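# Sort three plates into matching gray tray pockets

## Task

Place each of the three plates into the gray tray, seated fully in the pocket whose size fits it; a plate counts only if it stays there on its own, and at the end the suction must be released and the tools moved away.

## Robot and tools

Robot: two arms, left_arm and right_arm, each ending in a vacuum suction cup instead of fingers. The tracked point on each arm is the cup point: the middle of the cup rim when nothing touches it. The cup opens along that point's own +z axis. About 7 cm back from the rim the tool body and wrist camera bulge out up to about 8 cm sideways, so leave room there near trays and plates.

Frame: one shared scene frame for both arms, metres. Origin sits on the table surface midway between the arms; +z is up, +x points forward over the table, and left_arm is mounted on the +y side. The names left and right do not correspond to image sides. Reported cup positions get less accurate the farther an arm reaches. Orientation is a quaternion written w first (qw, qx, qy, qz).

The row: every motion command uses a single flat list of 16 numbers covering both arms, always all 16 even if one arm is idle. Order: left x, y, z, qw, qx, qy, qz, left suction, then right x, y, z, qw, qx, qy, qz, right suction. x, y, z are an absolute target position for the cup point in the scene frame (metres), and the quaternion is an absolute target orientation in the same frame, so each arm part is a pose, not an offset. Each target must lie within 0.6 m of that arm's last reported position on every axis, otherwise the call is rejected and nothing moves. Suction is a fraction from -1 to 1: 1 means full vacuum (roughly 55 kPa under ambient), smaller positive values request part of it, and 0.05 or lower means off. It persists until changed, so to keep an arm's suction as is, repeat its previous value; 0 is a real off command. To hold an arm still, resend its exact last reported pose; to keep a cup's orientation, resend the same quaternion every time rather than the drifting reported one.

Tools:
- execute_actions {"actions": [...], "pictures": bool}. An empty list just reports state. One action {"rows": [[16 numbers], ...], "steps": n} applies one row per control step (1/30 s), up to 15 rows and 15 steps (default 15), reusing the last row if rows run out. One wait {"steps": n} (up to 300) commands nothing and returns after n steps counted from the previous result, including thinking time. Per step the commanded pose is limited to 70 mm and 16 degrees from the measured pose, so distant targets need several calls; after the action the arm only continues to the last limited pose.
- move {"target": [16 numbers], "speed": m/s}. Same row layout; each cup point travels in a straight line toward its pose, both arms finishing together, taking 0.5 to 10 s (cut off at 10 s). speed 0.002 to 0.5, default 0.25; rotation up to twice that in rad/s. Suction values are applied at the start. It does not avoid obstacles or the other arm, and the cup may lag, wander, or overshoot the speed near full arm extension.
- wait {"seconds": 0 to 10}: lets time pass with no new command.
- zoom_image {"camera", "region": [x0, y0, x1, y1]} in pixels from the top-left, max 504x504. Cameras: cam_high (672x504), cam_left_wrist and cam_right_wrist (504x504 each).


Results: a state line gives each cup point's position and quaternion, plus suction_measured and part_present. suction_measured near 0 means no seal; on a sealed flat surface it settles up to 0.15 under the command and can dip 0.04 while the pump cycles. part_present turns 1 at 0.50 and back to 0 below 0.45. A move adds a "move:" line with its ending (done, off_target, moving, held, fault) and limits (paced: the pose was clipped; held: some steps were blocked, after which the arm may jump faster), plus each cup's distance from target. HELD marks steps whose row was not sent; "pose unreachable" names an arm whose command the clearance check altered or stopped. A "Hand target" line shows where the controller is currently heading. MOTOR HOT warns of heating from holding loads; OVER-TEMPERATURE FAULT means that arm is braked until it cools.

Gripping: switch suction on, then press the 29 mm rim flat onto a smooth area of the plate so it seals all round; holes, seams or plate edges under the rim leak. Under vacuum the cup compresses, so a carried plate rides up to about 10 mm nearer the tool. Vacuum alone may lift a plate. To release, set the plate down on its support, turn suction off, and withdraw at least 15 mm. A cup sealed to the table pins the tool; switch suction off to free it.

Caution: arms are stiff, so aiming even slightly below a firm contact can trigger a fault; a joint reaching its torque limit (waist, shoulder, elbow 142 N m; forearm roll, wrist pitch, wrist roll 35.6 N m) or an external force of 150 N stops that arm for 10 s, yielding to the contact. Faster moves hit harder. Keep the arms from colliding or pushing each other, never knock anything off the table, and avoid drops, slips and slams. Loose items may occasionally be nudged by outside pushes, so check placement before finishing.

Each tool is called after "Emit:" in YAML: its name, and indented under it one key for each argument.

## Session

Emit:
execute_actions:
  actions: []

Scene clock: 0.00 s of 7200.00 s.
left_arm: end_effector_position=(+0.4451, +0.4947, +0.3421) suction_measured=0.00 part_present=0 end_effector_quat_wxyz=(+0.001, -0.258, +0.966, +0.001) | right_arm: end_effector_position=(+0.4883, -0.5504, +0.3411) suction_measured=0.00 part_present=0 end_effector_quat_wxyz=(+0.000, +0.278, +0.961, +0.001)
Joint positions: left_arm=[ 0.262  0.129  0.195 -0.002 -1.634  0.258] | right_arm=[ 0.263  0.129  0.192 -0.001 -1.632 -0.785]
Joint velocities: left_arm=[ 0.001  0.     0.    -0.     0.001  0.   ] | right_arm=[ 0.001  0.     0.     0.    -0.002  0.001]
Hand target (left_arm): +0.445, +0.495, +0.342; +0.001, -0.258, +0.966, +0.001
Hand target (right_arm): +0.488, -0.550, +0.341; +0.000, +0.278, +0.961, +0.001

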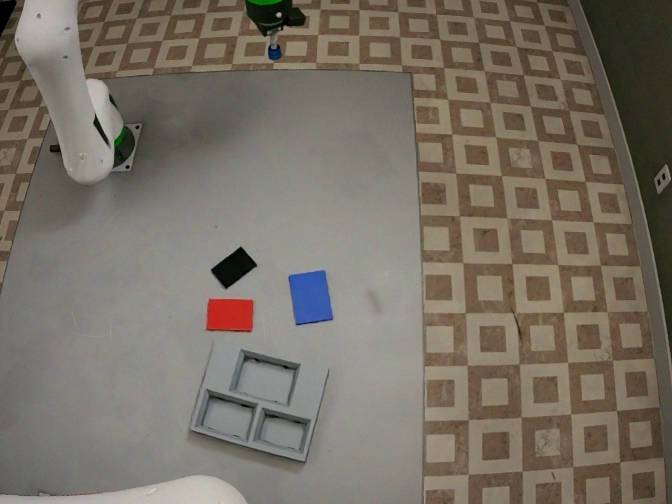

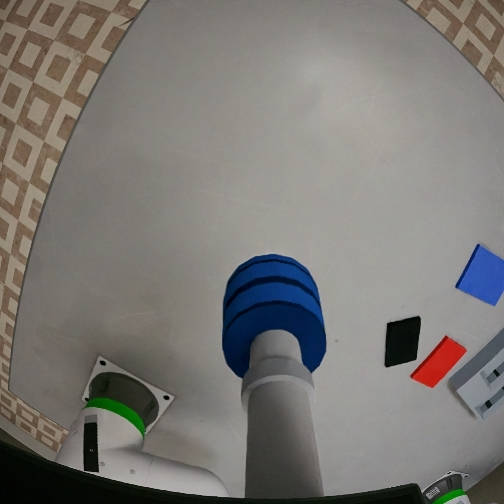

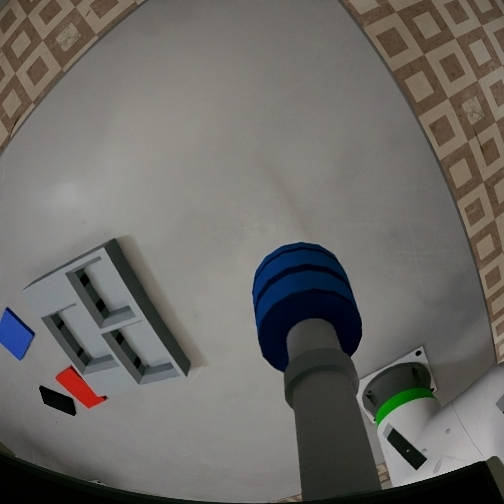

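Emit:
zoom_image:
  camera: "cam_high"
  region: [170, 230, 370, 480]

Region (170, 230, 370, 480) of cam_high's 672x504 image, scaled by 2.016, with more detail than that image has; it fills the left 403 columns of this view, and the rest is white.

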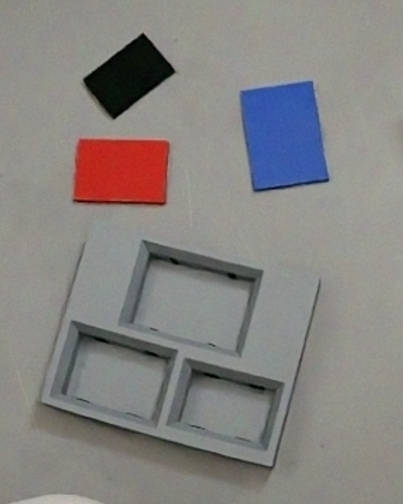

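Emit:
move:
  target: [0.533,0.074,0.08,0,-0.766,0.6428,0,0,0.385,-0.18,0.2,0,0.1132,0.9936,0,0]
  speed: 0.45

Scene clock: 72.03 s of 7200.00 s.
left_arm: end_effector_position=(+0.5337, +0.0737, +0.0805) suction_measured=0.00 part_present=0 end_effector_quat_wxyz=(+0.000, +0.766, -0.643, +0.001) | right_arm: end_effector_position=(+0.3854, -0.1802, +0.2001) suction_measured=0.00 part_present=0 end_effector_quat_wxyz=(-0.000, +0.113, +0.994, +0.000)
Joint positions: left_arm=[-0.441  0.803  0.54   0.001 -1.306  2.183] | right_arm=[ 1.013  0.234 -0.015 -0.001 -1.322 -1.198]
Joint velocities: left_arm=[-0.     0.005  0.006 -0.001 -0.005  0.001] | right_arm=[ 0.002  0.     0.001 -0.    -0.    -0.001]
Hand target (left_arm): +0.534, +0.074, +0.080; +0.000, +0.766, -0.643, +0.001
Hand target (right_arm): +0.385, -0.180, +0.200; -0.000, +0.113, +0.994, +0.000
Off the commanded pose (left_arm): 0.001 m, 0 deg.
Off the commanded pose (right_arm): 0.000 m, 0 deg.
After step 90, 67.00 s passed at rest.
move: done; limits=paced

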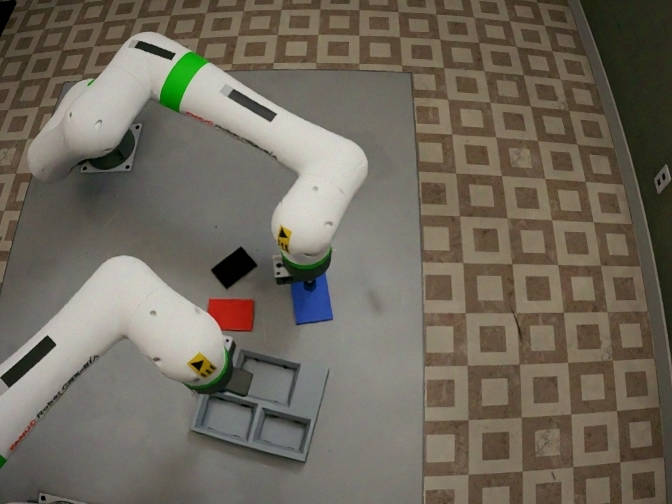

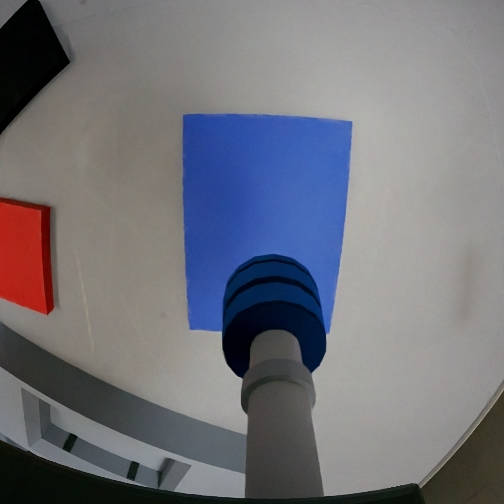

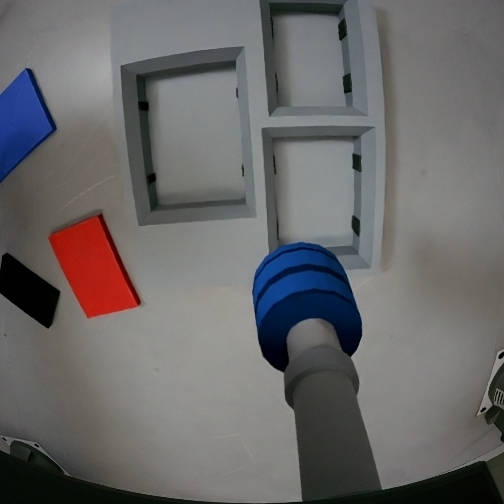

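Emit:
zoom_image:
  camera: "cam_right_wrist"
  region: [100, 0, 400, 300]

Region (100, 0, 400, 300) of cam_right_wrist's 504x504 image, scaled by 1.680, with more detail than that image has.

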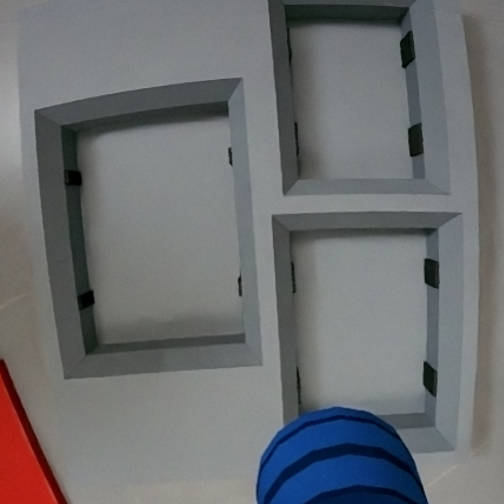

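Emit:
move:
  target: [0.531,0.0743,0.017,0,-0.7536,0.6574,0,0,0.35,-0.30,0.2,0,0.1132,0.9936,0,0]
  speed: 0.25

Emit:
move:
  target: [0.531,0.0743,0.0055,0,-0.7536,0.6574,0,1,0.35,-0.30,0.2,0,0.1132,0.9936,0,0]
  speed: 0.025

Emit:
move:
  target: [0.525,0.065,0.075,0,-0.866,0.5,0,1,0.30,-0.42,0.2,0,0.1132,0.9936,0,0]
  speed: 0.3

Emit:
move:
  target: [0.439,-0.117,0.05,0,-0.992,0.1262,0,1,0.30,-0.42,0.2,0,0.1132,0.9936,0,0]
  speed: 0.3

Scene clock: 130.83 s of 7200.00 s.
left_arm: end_effector_position=(+0.5312, +0.0742, +0.0170) suction_measured=0.00 part_present=0 end_effector_quat_wxyz=(-0.000, +0.753, -0.657, +0.000) | right_arm: end_effector_position=(+0.3500, -0.2999, +0.1997) suction_measured=0.00 part_present=0 end_effector_quat_wxyz=(+0.000, +0.113, +0.994, -0.000)
Joint positions: left_arm=[-0.442  0.855  0.475 -0.    -1.19   2.147] | right_arm=[ 0.918 -0.016 -0.293  0.    -1.293 -1.103]
Joint velocities: left_arm=[ 0.001  0.    -0.001 -0.     0.001  0.   ] | right_arm=[-0.001 -0.001 -0.001 -0.001 -0.     0.001]
Hand target (left_arm): +0.531, +0.074, +0.017; +0.000, +0.753, -0.657, +0.000
Hand target (right_arm): +0.350, -0.300, +0.200; +0.000, +0.113, +0.994, -0.000
Off the commanded pose (left_arm): 0.000 m, 0 deg.
Off the commanded pose (right_arm): 0.000 m, 0 deg.
After step 90, 54.83 s passed at rest.
move: done

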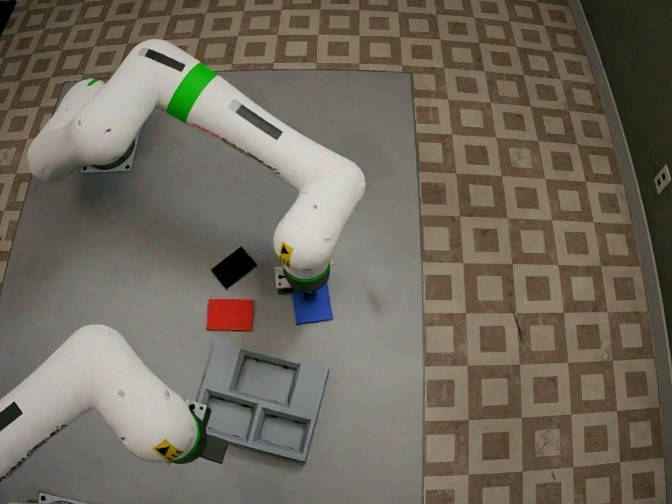

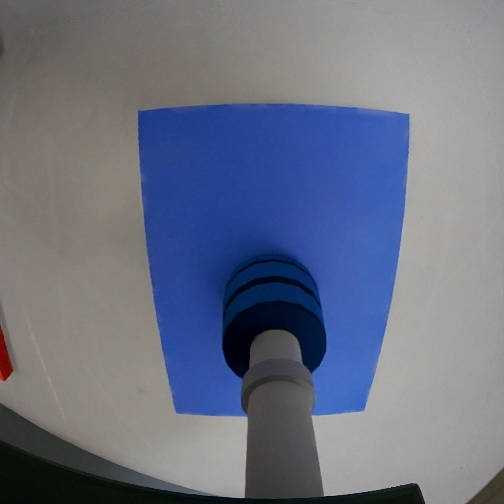

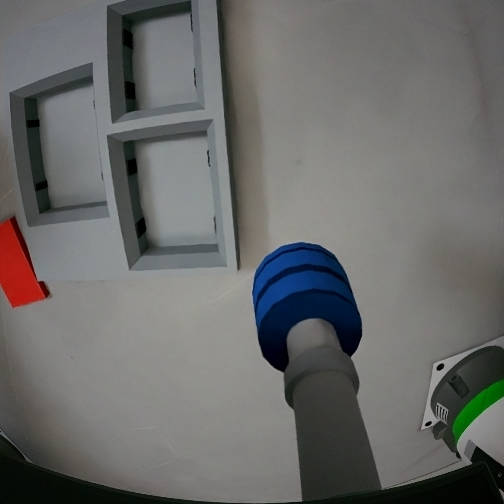

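Scene clock: 131.57 s of 7200.00 s.
left_arm: end_effector_position=(+0.5310, +0.0743, +0.0055) suction_measured=0.66 part_present=1 end_effector_quat_wxyz=(+0.000, +0.754, -0.657, +0.000) | right_arm: end_effector_position=(+0.3500, -0.3000, +0.2000) suction_measured=0.00 part_present=0 end_effector_quat_wxyz=(+0.000, +0.113, +0.994, -0.000)
Joint positions: left_arm=[-0.442  0.866  0.466  0.    -1.171  2.147] | right_arm=[ 0.917 -0.016 -0.292  0.    -1.294 -1.103]
Joint velocities: left_arm=[-0.     0.     0.001 -0.     0.001  0.   ] | right_arm=[-0.    -0.     0.001 -0.001  0.001  0.002]
Hand target (left_arm): +0.531, +0.074, +0.005; +0.000, +0.754, -0.657, +0.000
Hand target (right_arm): +0.350, -0.300, +0.200; +0.000, +0.113, +0.994, +0.000
Off the commanded pose (left_arm): 0.000 m, 0 deg.
Off the commanded pose (right_arm): 0.000 m, 0 deg.
move: done

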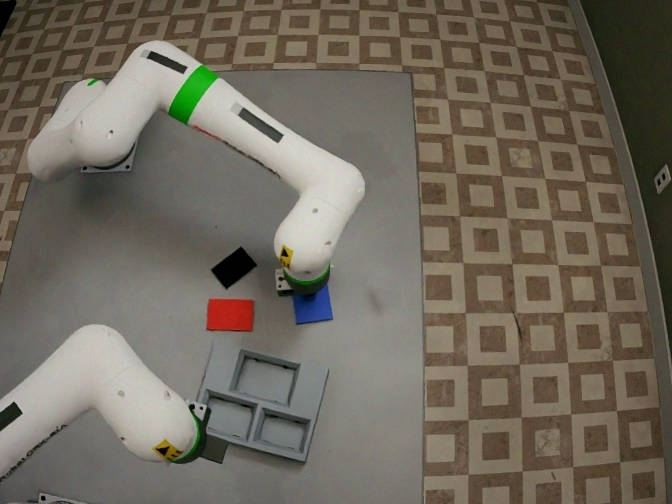

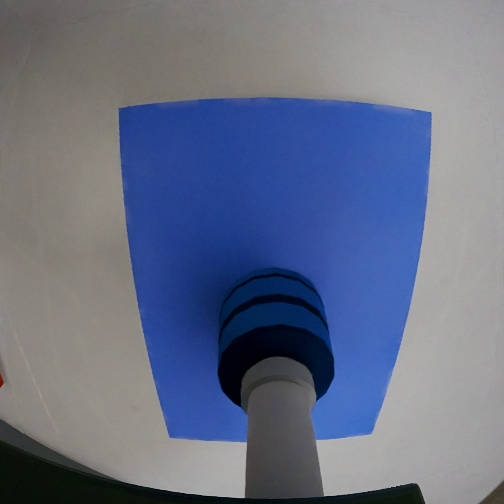

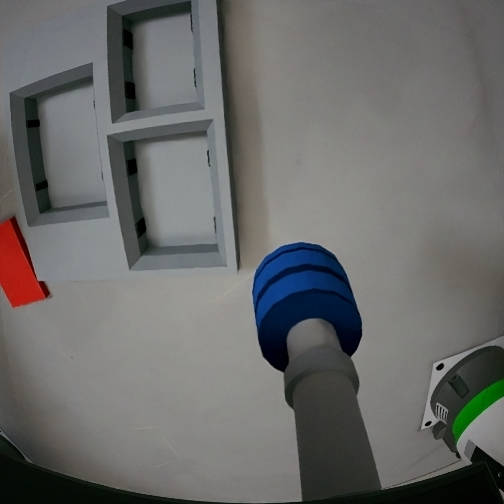

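Scene clock: 132.67 s of 7200.00 s.
left_arm: end_effector_position=(+0.5248, +0.0651, +0.0752) suction_measured=0.99 part_present=1 end_effector_quat_wxyz=(-0.000, +0.866, -0.500, +0.000) | right_arm: end_effector_position=(+0.3000, -0.4200, +0.1998) suction_measured=0.00 part_present=0 end_effector_quat_wxyz=(+0.000, +0.113, +0.994, -0.000)
Joint positions: left_arm=[-0.458  0.803  0.527 -0.    -1.295  2.55 ] | right_arm=[ 0.787 -0.285 -0.523  0.    -1.333 -0.972]
Joint velocities: left_arm=[-0.    -0.     0.001 -0.    -0.001  0.002] | right_arm=[-0.001 -0.001 -0.001 -0.    -0.    -0.   ]
Hand target (left_arm): +0.525, +0.065, +0.075; -0.000, +0.866, -0.500, +0.000
Hand target (right_arm): +0.300, -0.420, +0.200; +0.000, +0.113, +0.994, -0.000
Off the commanded pose (left_arm): 0.000 m, 0 deg.
Off the commanded pose (right_arm): 0.000 m, 0 deg.
move: done

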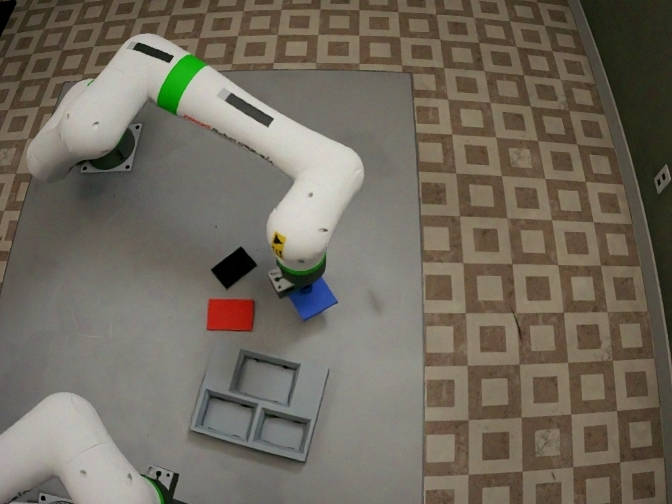

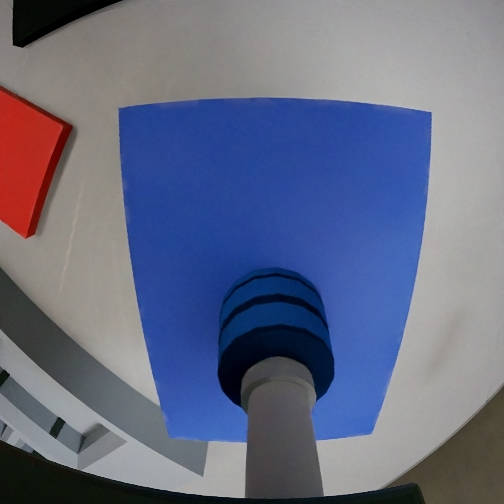

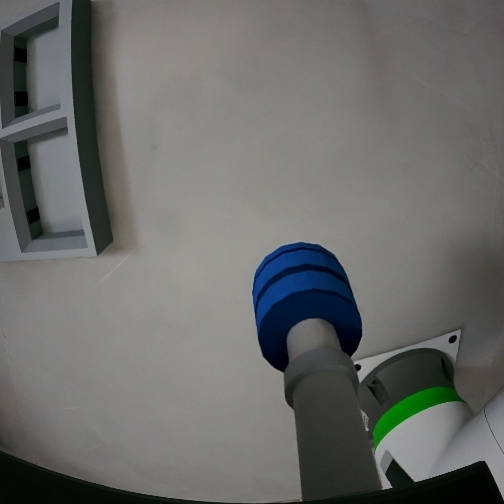

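Scene clock: 134.47 s of 7200.00 s.
left_arm: end_effector_position=(+0.4388, -0.1171, +0.0502) suction_measured=1.00 part_present=1 end_effector_quat_wxyz=(+0.000, +0.992, -0.126, +0.000) | right_arm: end_effector_position=(+0.3000, -0.4200, +0.2000) suction_measured=0.00 part_present=0 end_effector_quat_wxyz=(+0.000, +0.113, +0.994, +0.000)
Joint positions: left_arm=[-0.727  1.023  0.857  0.001 -1.404  3.613] | right_arm=[ 0.786 -0.285 -0.522  0.    -1.334 -0.971]
Joint velocities: left_arm=[-0.001  0.004  0.006 -0.001 -0.005  0.002] | right_arm=[ 0.    -0.    -0.    -0.     0.     0.001]
Hand target (left_arm): +0.439, -0.117, +0.050; +0.000, +0.992, -0.126, +0.000
Hand target (right_arm): +0.300, -0.420, +0.200; +0.000, +0.113, +0.994, +0.000
Off the commanded pose (left_arm): 0.000 m, 0 deg.
Off the commanded pose (right_arm): 0.000 m, 0 deg.
move: done

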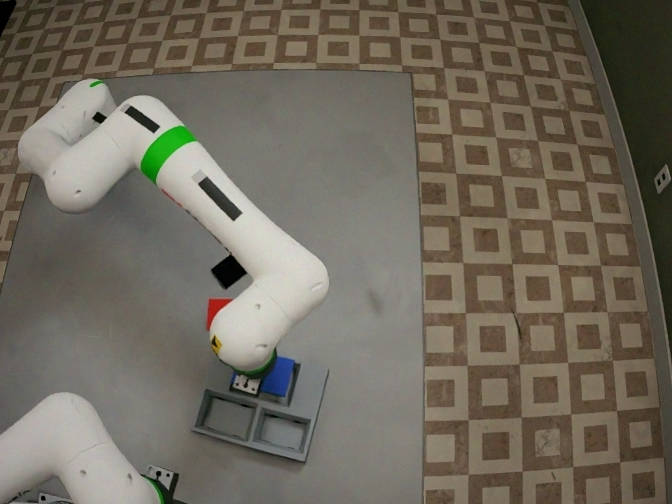

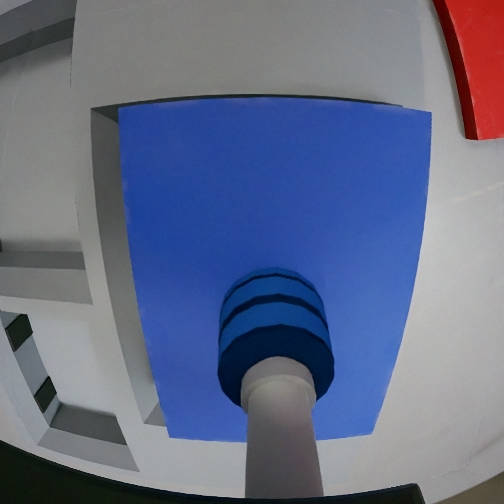

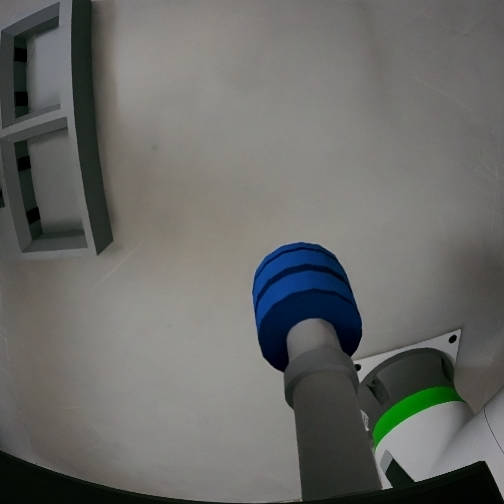

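Emit:
move:
  target: [0.4426,-0.1277,0.046,0,-0.9917,0.1288,0,1,0.30,-0.42,0.2,0,0.1132,0.9936,0,0]
  speed: 0.04

Emit:
move:
  target: [0.4426,-0.1277,0.035,0,-0.9917,0.1288,0,1,0.30,-0.42,0.2,0,0.1132,0.9936,0,0]
  speed: 0.03

Scene clock: 147.33 s of 7200.00 s.
left_arm: end_effector_position=(+0.4426, -0.1277, +0.0460) suction_measured=0.99 part_present=1 end_effector_quat_wxyz=(+0.000, +0.992, -0.129, +0.000) | right_arm: end_effector_position=(+0.3000, -0.4200, +0.2000) suction_measured=0.00 part_present=0 end_effector_quat_wxyz=(+0.000, +0.113, +0.994, +0.000)
Joint positions: left_arm=[-0.734  1.067  0.929  0.    -1.432  3.615] | right_arm=[ 0.786 -0.285 -0.522  0.    -1.334 -0.971]
Joint velocities: left_arm=[-0.001  0.002  0.003 -0.    -0.002  0.   ] | right_arm=[-0.001 -0.    -0.    -0.     0.001 -0.   ]
Hand target (left_arm): +0.443, -0.128, +0.046; +0.000, +0.992, -0.129, +0.000
Hand target (right_arm): +0.300, -0.420, +0.200; +0.000, +0.113, +0.994, +0.000
Off the commanded pose (left_arm): 0.000 m, 0 deg.
Off the commanded pose (right_arm): 0.000 m, 0 deg.
move: done

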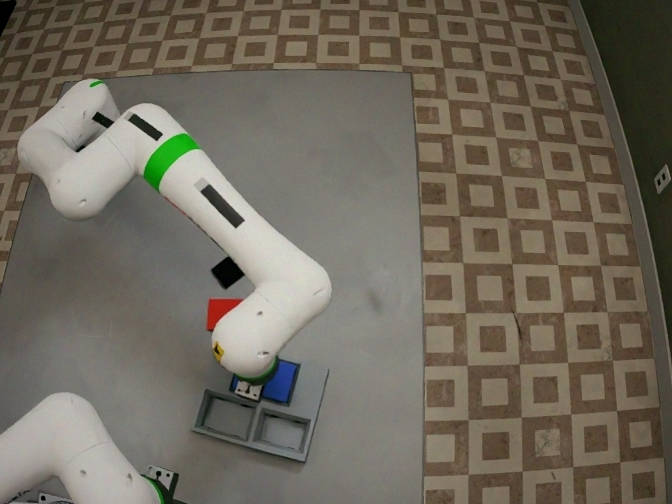

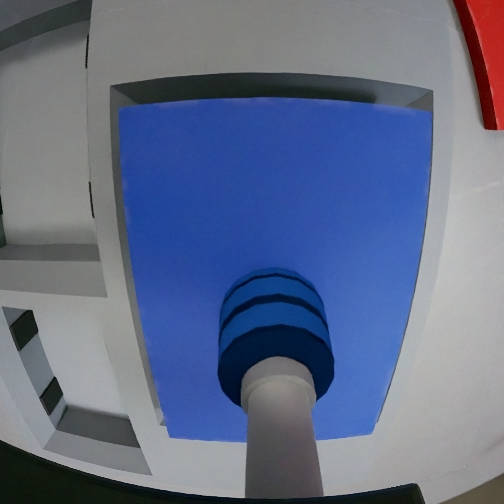

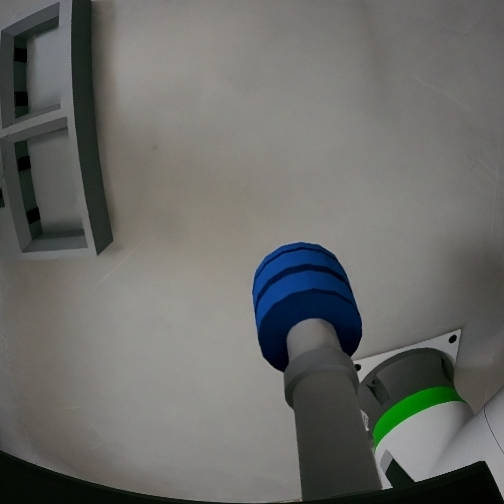

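Scene clock: 148.03 s of 7200.00 s.
left_arm: end_effector_position=(+0.4426, -0.1277, +0.0350) suction_measured=0.99 part_present=1 end_effector_quat_wxyz=(+0.000, +0.992, -0.129, +0.000) | right_arm: end_effector_position=(+0.3000, -0.4200, +0.2000) suction_measured=0.00 part_present=0 end_effector_quat_wxyz=(+0.000, +0.113, +0.994, +0.000)
Joint positions: left_arm=[-0.734  1.074  0.916 -0.    -1.413  3.615] | right_arm=[ 0.786 -0.285 -0.522  0.    -1.334 -0.971]
Joint velocities: left_arm=[-0.     0.    -0.002 -0.     0.002  0.   ] | right_arm=[-0.     0.    -0.    -0.    -0.001 -0.001]
Hand target (left_arm): +0.443, -0.128, +0.035; +0.000, +0.992, -0.129, -0.000
Hand target (right_arm): +0.300, -0.420, +0.200; +0.000, +0.113, +0.994, +0.000
Off the commanded pose (left_arm): 0.000 m, 0 deg.
Off the commanded pose (right_arm): 0.000 m, 0 deg.
move: done

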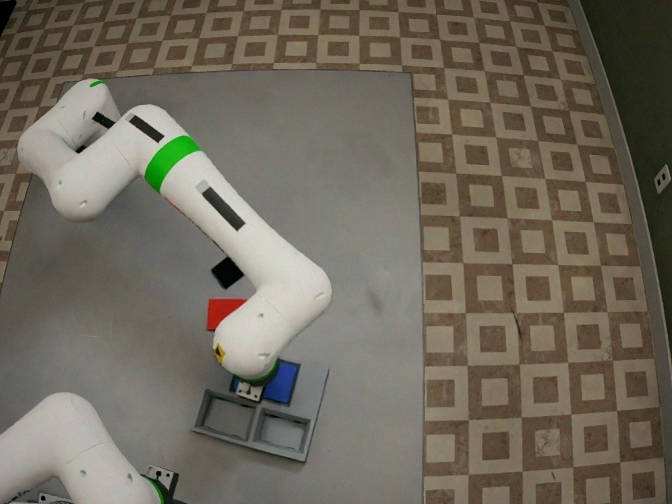

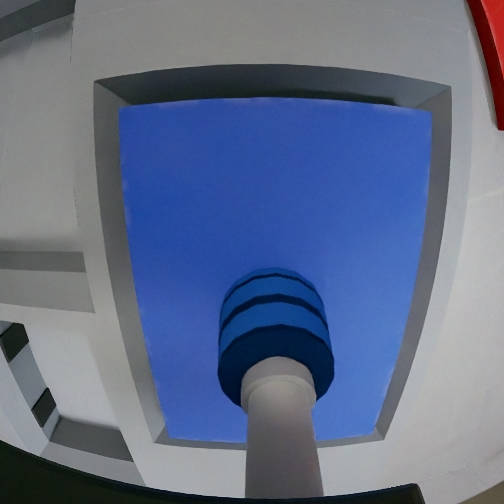

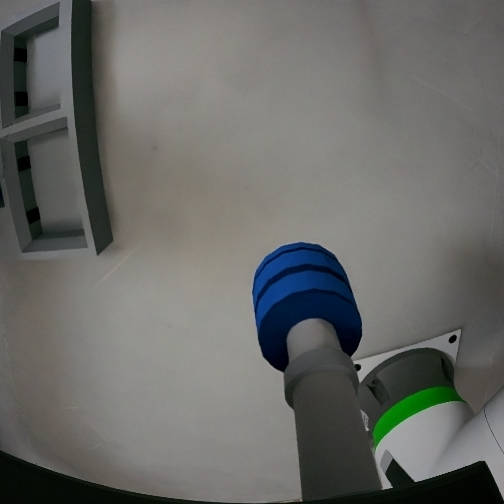

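Shift ~0.5 mm left and insert.

Emit:
move:
  target: [0.4425,-0.1283,0.014,0,-0.9917,0.1288,0,1,0.30,-0.42,0.2,0,0.1132,0.9936,0,0]
  speed: 0.022

Emit:
move:
  target: [0.4425,-0.1283,0.0078,0,-0.9917,0.1288,0,1,0.30,-0.42,0.2,0,0.1132,0.9936,0,0]
  speed: 0.015

Emit:
move:
  target: [0.4425,-0.1283,0.0066,0,-0.9917,0.1288,0,1,0.30,-0.42,0.2,0,0.1132,0.9936,0,0]
  speed: 0.005

Scene clock: 156.23 s of 7200.00 s.
left_arm: end_effector_position=(+0.4426, -0.1284, +0.0141) suction_measured=1.00 part_present=1 end_effector_quat_wxyz=(+0.000, +0.992, -0.129, +0.000) | right_arm: end_effector_position=(+0.3000, -0.4200, +0.2000) suction_measured=0.00 part_present=0 end_effector_quat_wxyz=(+0.000, +0.113, +0.994, +0.000)
Joint positions: left_arm=[-0.735  1.091  0.897  0.    -1.377  3.616] | right_arm=[ 0.786 -0.285 -0.522 -0.    -1.334 -0.971]
Joint velocities: left_arm=[-0.     0.    -0.002 -0.     0.001 -0.   ] | right_arm=[ 0.001 -0.    -0.    -0.001  0.001  0.   ]
Hand target (left_arm): +0.443, -0.128, +0.014; +0.000, +0.992, -0.129, -0.000
Hand target (right_arm): +0.300, -0.420, +0.200; +0.000, +0.113, +0.994, +0.000
Off the commanded pose (left_arm): 0.000 m, 0 deg.
Off the commanded pose (right_arm): 0.000 m, 0 deg.
move: done

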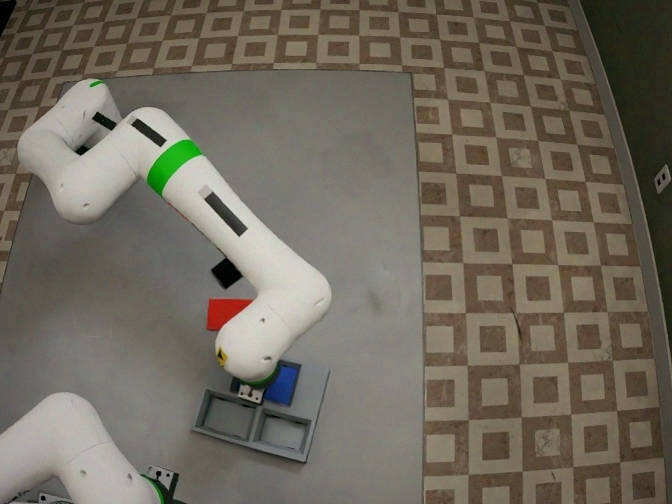

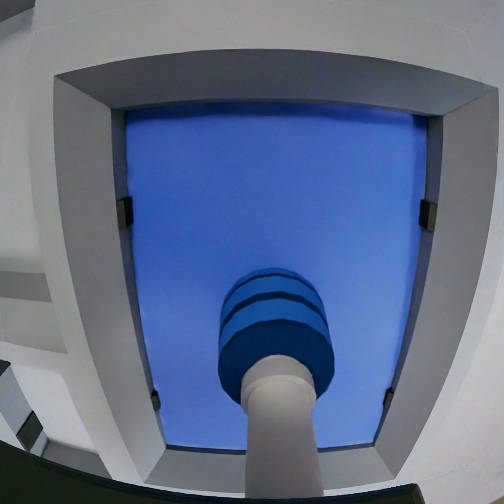

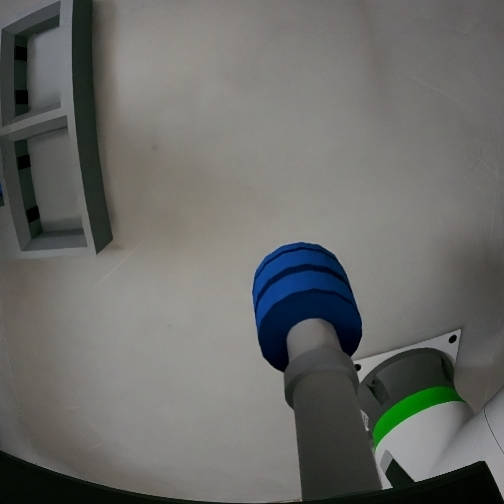

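Scene clock: 156.93 s of 7200.00 s.
left_arm: end_effector_position=(+0.4425, -0.1283, +0.0078) suction_measured=0.96 part_present=1 end_effector_quat_wxyz=(+0.000, +0.992, -0.129, -0.000) | right_arm: end_effector_position=(+0.3000, -0.4200, +0.2000) suction_measured=0.00 part_present=0 end_effector_quat_wxyz=(+0.000, +0.113, +0.994, +0.000)
Joint positions: left_arm=[-0.735  1.095  0.89   0.    -1.366  3.616] | right_arm=[ 0.786 -0.285 -0.522 -0.    -1.334 -0.971]
Joint velocities: left_arm=[-0.002  0.    -0.    -0.     0.001 -0.   ] | right_arm=[-0.     0.    -0.    -0.001  0.001 -0.001]
Hand target (left_arm): +0.443, -0.128, +0.008; +0.000, +0.992, -0.129, -0.000
Hand target (right_arm): +0.300, -0.420, +0.200; +0.000, +0.113, +0.994, +0.000
Off the commanded pose (left_arm): 0.000 m, 0 deg.
Off the commanded pose (right_arm): 0.000 m, 0 deg.
move: done

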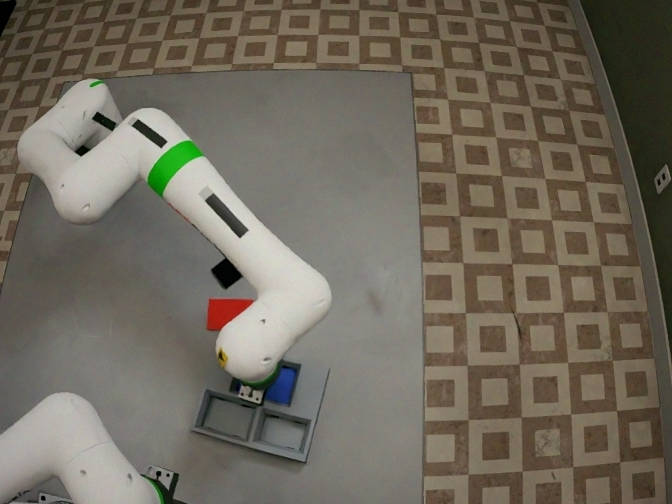

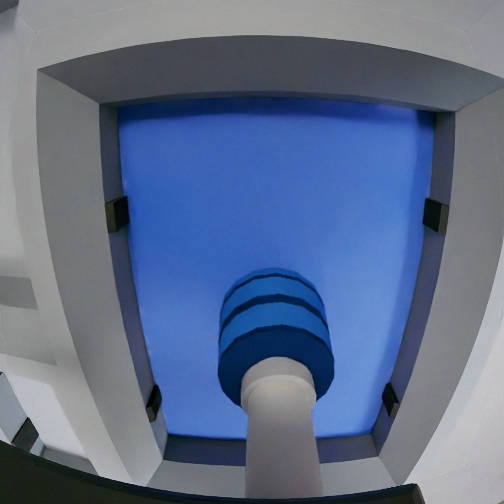

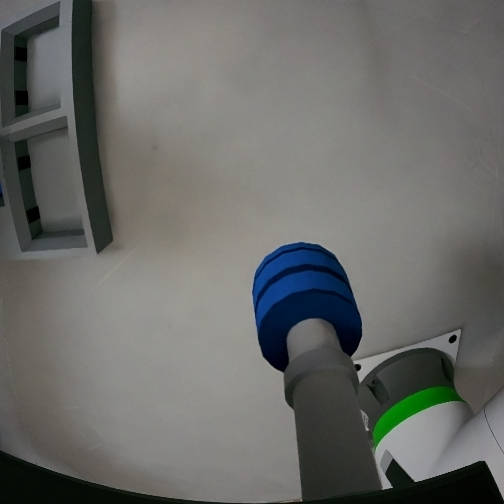

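Scene clock: 157.63 s of 7200.00 s.
left_arm: end_effector_position=(+0.4425, -0.1283, +0.0066) suction_measured=0.99 part_present=1 end_effector_quat_wxyz=(+0.000, +0.992, -0.129, -0.000) | right_arm: end_effector_position=(+0.3000, -0.4200, +0.2000) suction_measured=0.00 part_present=0 end_effector_quat_wxyz=(+0.000, +0.113, +0.994, +0.000)
Joint positions: left_arm=[-0.735  1.096  0.889  0.    -1.364  3.616] | right_arm=[ 0.786 -0.285 -0.522  0.    -1.334 -0.971]
Joint velocities: left_arm=[-0.    -0.001 -0.    -0.     0.    -0.   ] | right_arm=[ 0.001  0.    -0.    -0.001 -0.002  0.   ]
Hand target (left_arm): +0.443, -0.128, +0.007; +0.000, +0.992, -0.129, -0.000
Hand target (right_arm): +0.300, -0.420, +0.200; +0.000, +0.113, +0.994, +0.000
Off the commanded pose (left_arm): 0.000 m, 0 deg.
Off the commanded pose (right_arm): 0.000 m, 0 deg.
move: done

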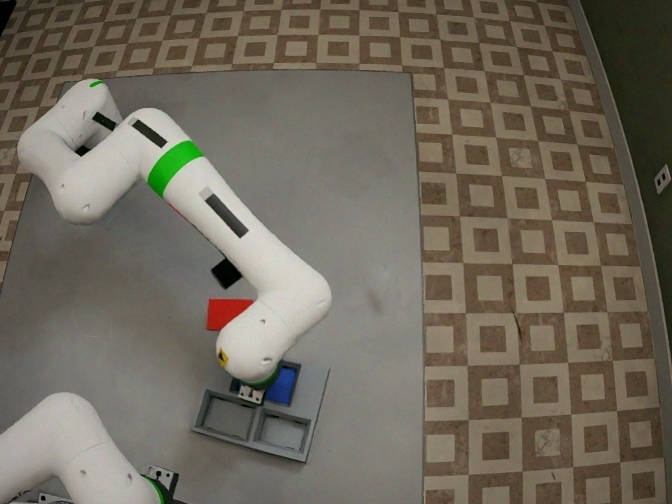

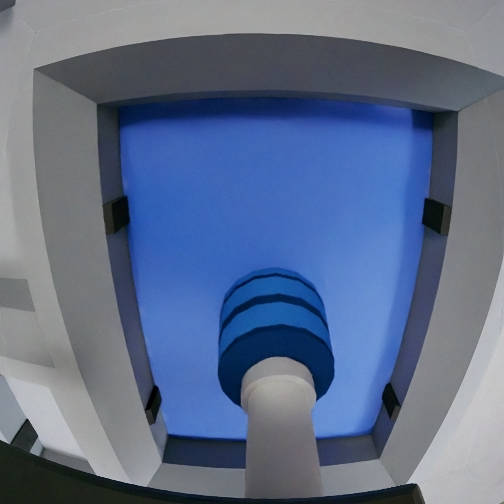

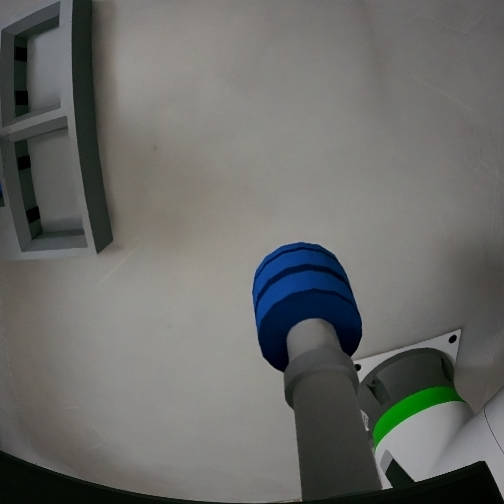

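Emit:
move:
  target: [0.4425,-0.1283,0.0055,0,-0.9917,0.1288,0,1,0.30,-0.42,0.2,0,0.1132,0.9936,0,0]
  speed: 0.005

Scene clock: 161.97 s of 7200.00 s.
left_arm: end_effector_position=(+0.4425, -0.1283, +0.0056) suction_measured=0.99 part_present=1 end_effector_quat_wxyz=(+0.000, +0.992, -0.129, +0.000) | right_arm: end_effector_position=(+0.3000, -0.4200, +0.2000) suction_measured=0.00 part_present=0 end_effector_quat_wxyz=(+0.000, +0.113, +0.994, +0.000)
Joint positions: left_arm=[-0.735  1.097  0.888  0.    -1.362  3.616] | right_arm=[ 0.786 -0.285 -0.522 -0.    -1.334 -0.971]
Joint velocities: left_arm=[ 0.001  0.001 -0.001  0.     0.     0.   ] | right_arm=[ 0.001 -0.    -0.    -0.    -0.001  0.   ]
Hand target (left_arm): +0.443, -0.128, +0.005; +0.000, +0.992, -0.129, -0.000
Hand target (right_arm): +0.300, -0.420, +0.200; +0.000, +0.113, +0.994, +0.000
Off the commanded pose (left_arm): 0.000 m, 0 deg.
Off the commanded pose (right_arm): 0.000 m, 0 deg.
move: done

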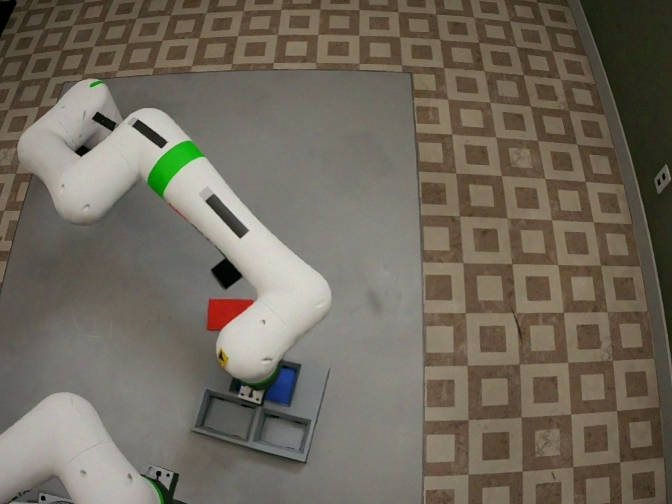

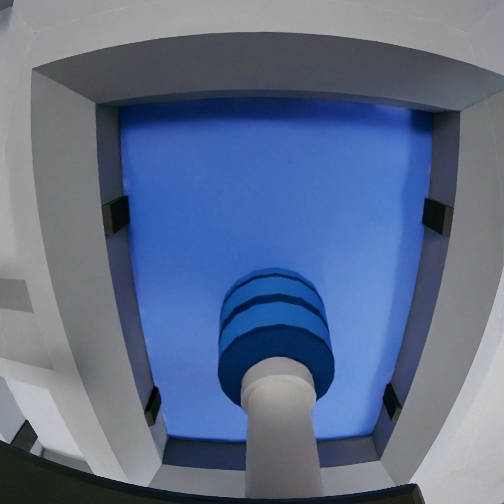

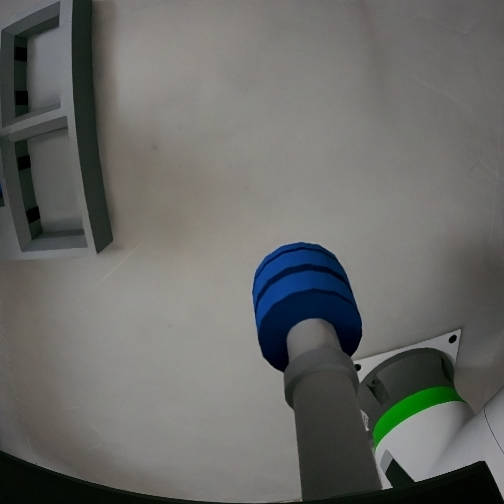

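Emit:
move:
  target: [0.4425,-0.1263,0.06,0,-0.9917,0.1288,0,0,0.30,-0.42,0.2,0,0.1132,0.9936,0,0]
  speed: 0.15

Emit:
move:
  target: [0.48,0.42,0.2,0,-0.9917,0.1288,0,0,0.354,0.022,0.07,0,0,1,0,0]
  speed: 0.45

Scene clock: 173.27 s of 7200.00 s.
left_arm: end_effector_position=(+0.4423, -0.1262, +0.0600) suction_measured=0.00 part_present=0 end_effector_quat_wxyz=(-0.000, +0.992, -0.129, -0.000) | right_arm: end_effector_position=(+0.3000, -0.4200, +0.2000) suction_measured=0.00 part_present=0 end_effector_quat_wxyz=(+0.000, +0.113, +0.994, +0.000)
Joint positions: left_arm=[-0.733  1.055  0.939  0.    -1.455  3.614] | right_arm=[ 0.786 -0.285 -0.522 -0.    -1.334 -0.971]
Joint velocities: left_arm=[ 0.     0.     0.002 -0.    -0.001  0.   ] | right_arm=[ 0.    -0.    -0.    -0.    -0.002  0.   ]
Hand target (left_arm): +0.442, -0.126, +0.060; -0.000, +0.992, -0.129, +0.000
Hand target (right_arm): +0.300, -0.420, +0.200; +0.000, +0.113, +0.994, +0.000
Off the commanded pose (left_arm): 0.000 m, 0 deg.
Off the commanded pose (right_arm): 0.000 m, 0 deg.
move: done

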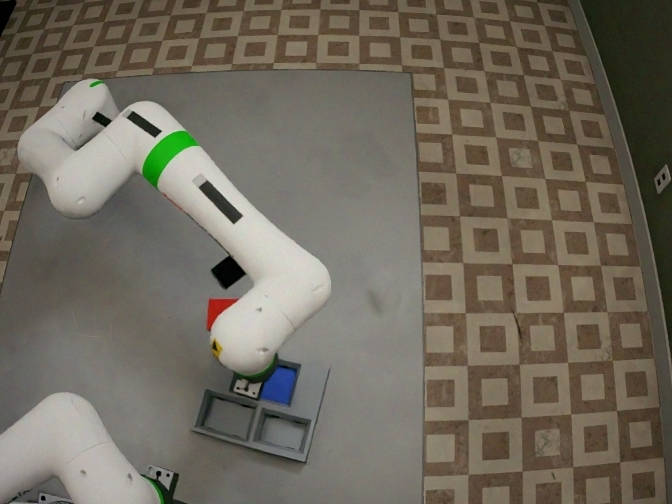

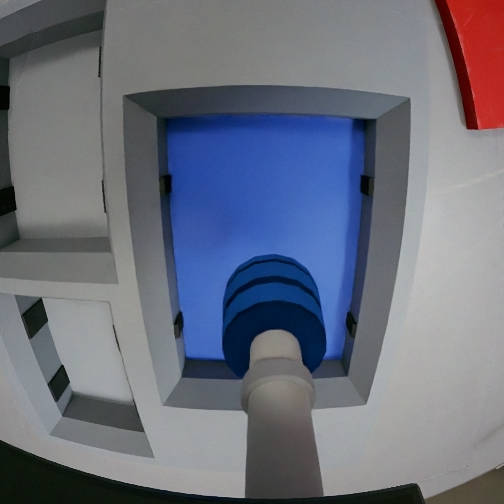

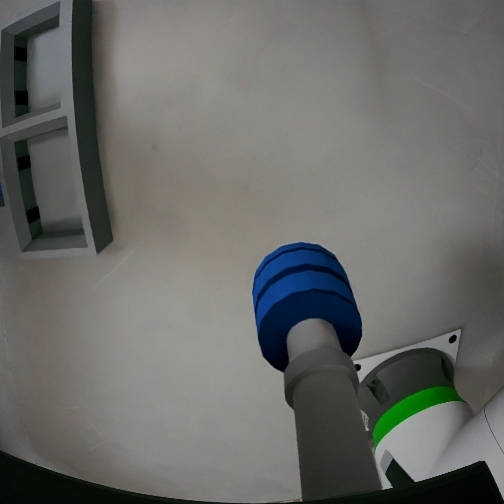

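Scene clock: 175.27 s of 7200.00 s.
left_arm: end_effector_position=(+0.4800, +0.4204, +0.1995) suction_measured=0.00 part_present=0 end_effector_quat_wxyz=(-0.001, +0.992, -0.129, -0.001) | right_arm: end_effector_position=(+0.3543, +0.0221, +0.0708) suction_measured=0.00 part_present=0 end_effector_quat_wxyz=(-0.000, +0.000, +1.000, +0.000)
Joint positions: left_arm=[ 0.104  0.263  0.02  -0.003 -1.328  2.778] | right_arm=[ 1.226  0.656  0.271 -0.001 -1.186 -1.184]
Joint velocities: left_arm=[ 0.002  0.002  0.     0.001 -0.    -0.001] | right_arm=[ 0.001  0.001 -0.    -0.    -0.001 -0.001]
Hand target (left_arm): +0.480, +0.420, +0.199; -0.001, +0.992, -0.129, -0.001
Hand target (right_arm): +0.354, +0.022, +0.071; -0.000, +0.000, +1.000, +0.000
Off the commanded pose (left_arm): 0.001 m, 0 deg.
Off the commanded pose (right_arm): 0.001 m, 0 deg.
move: done; limits=paced

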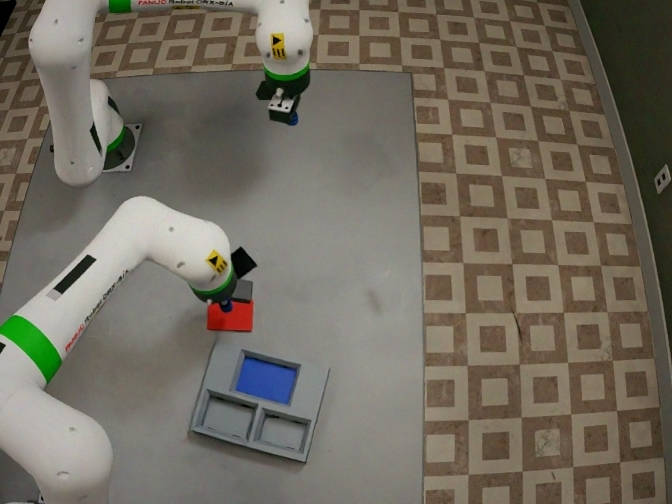

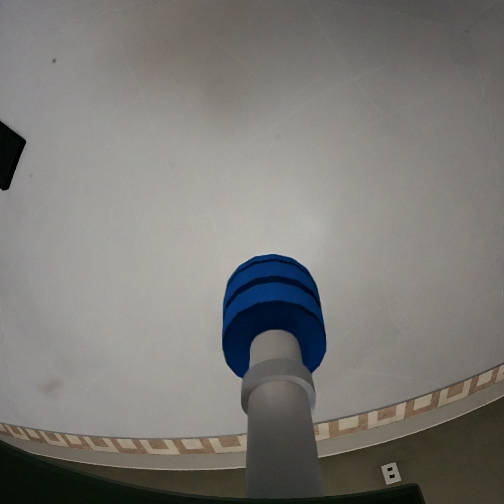

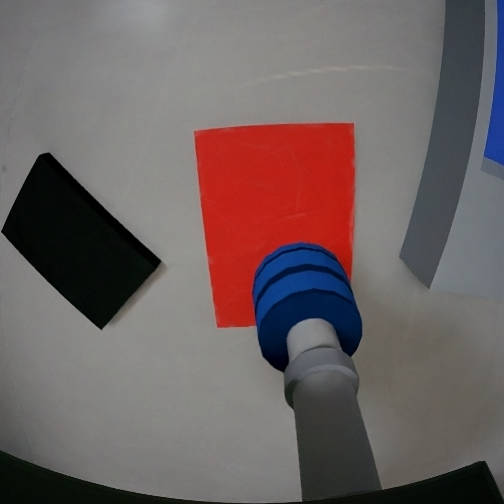

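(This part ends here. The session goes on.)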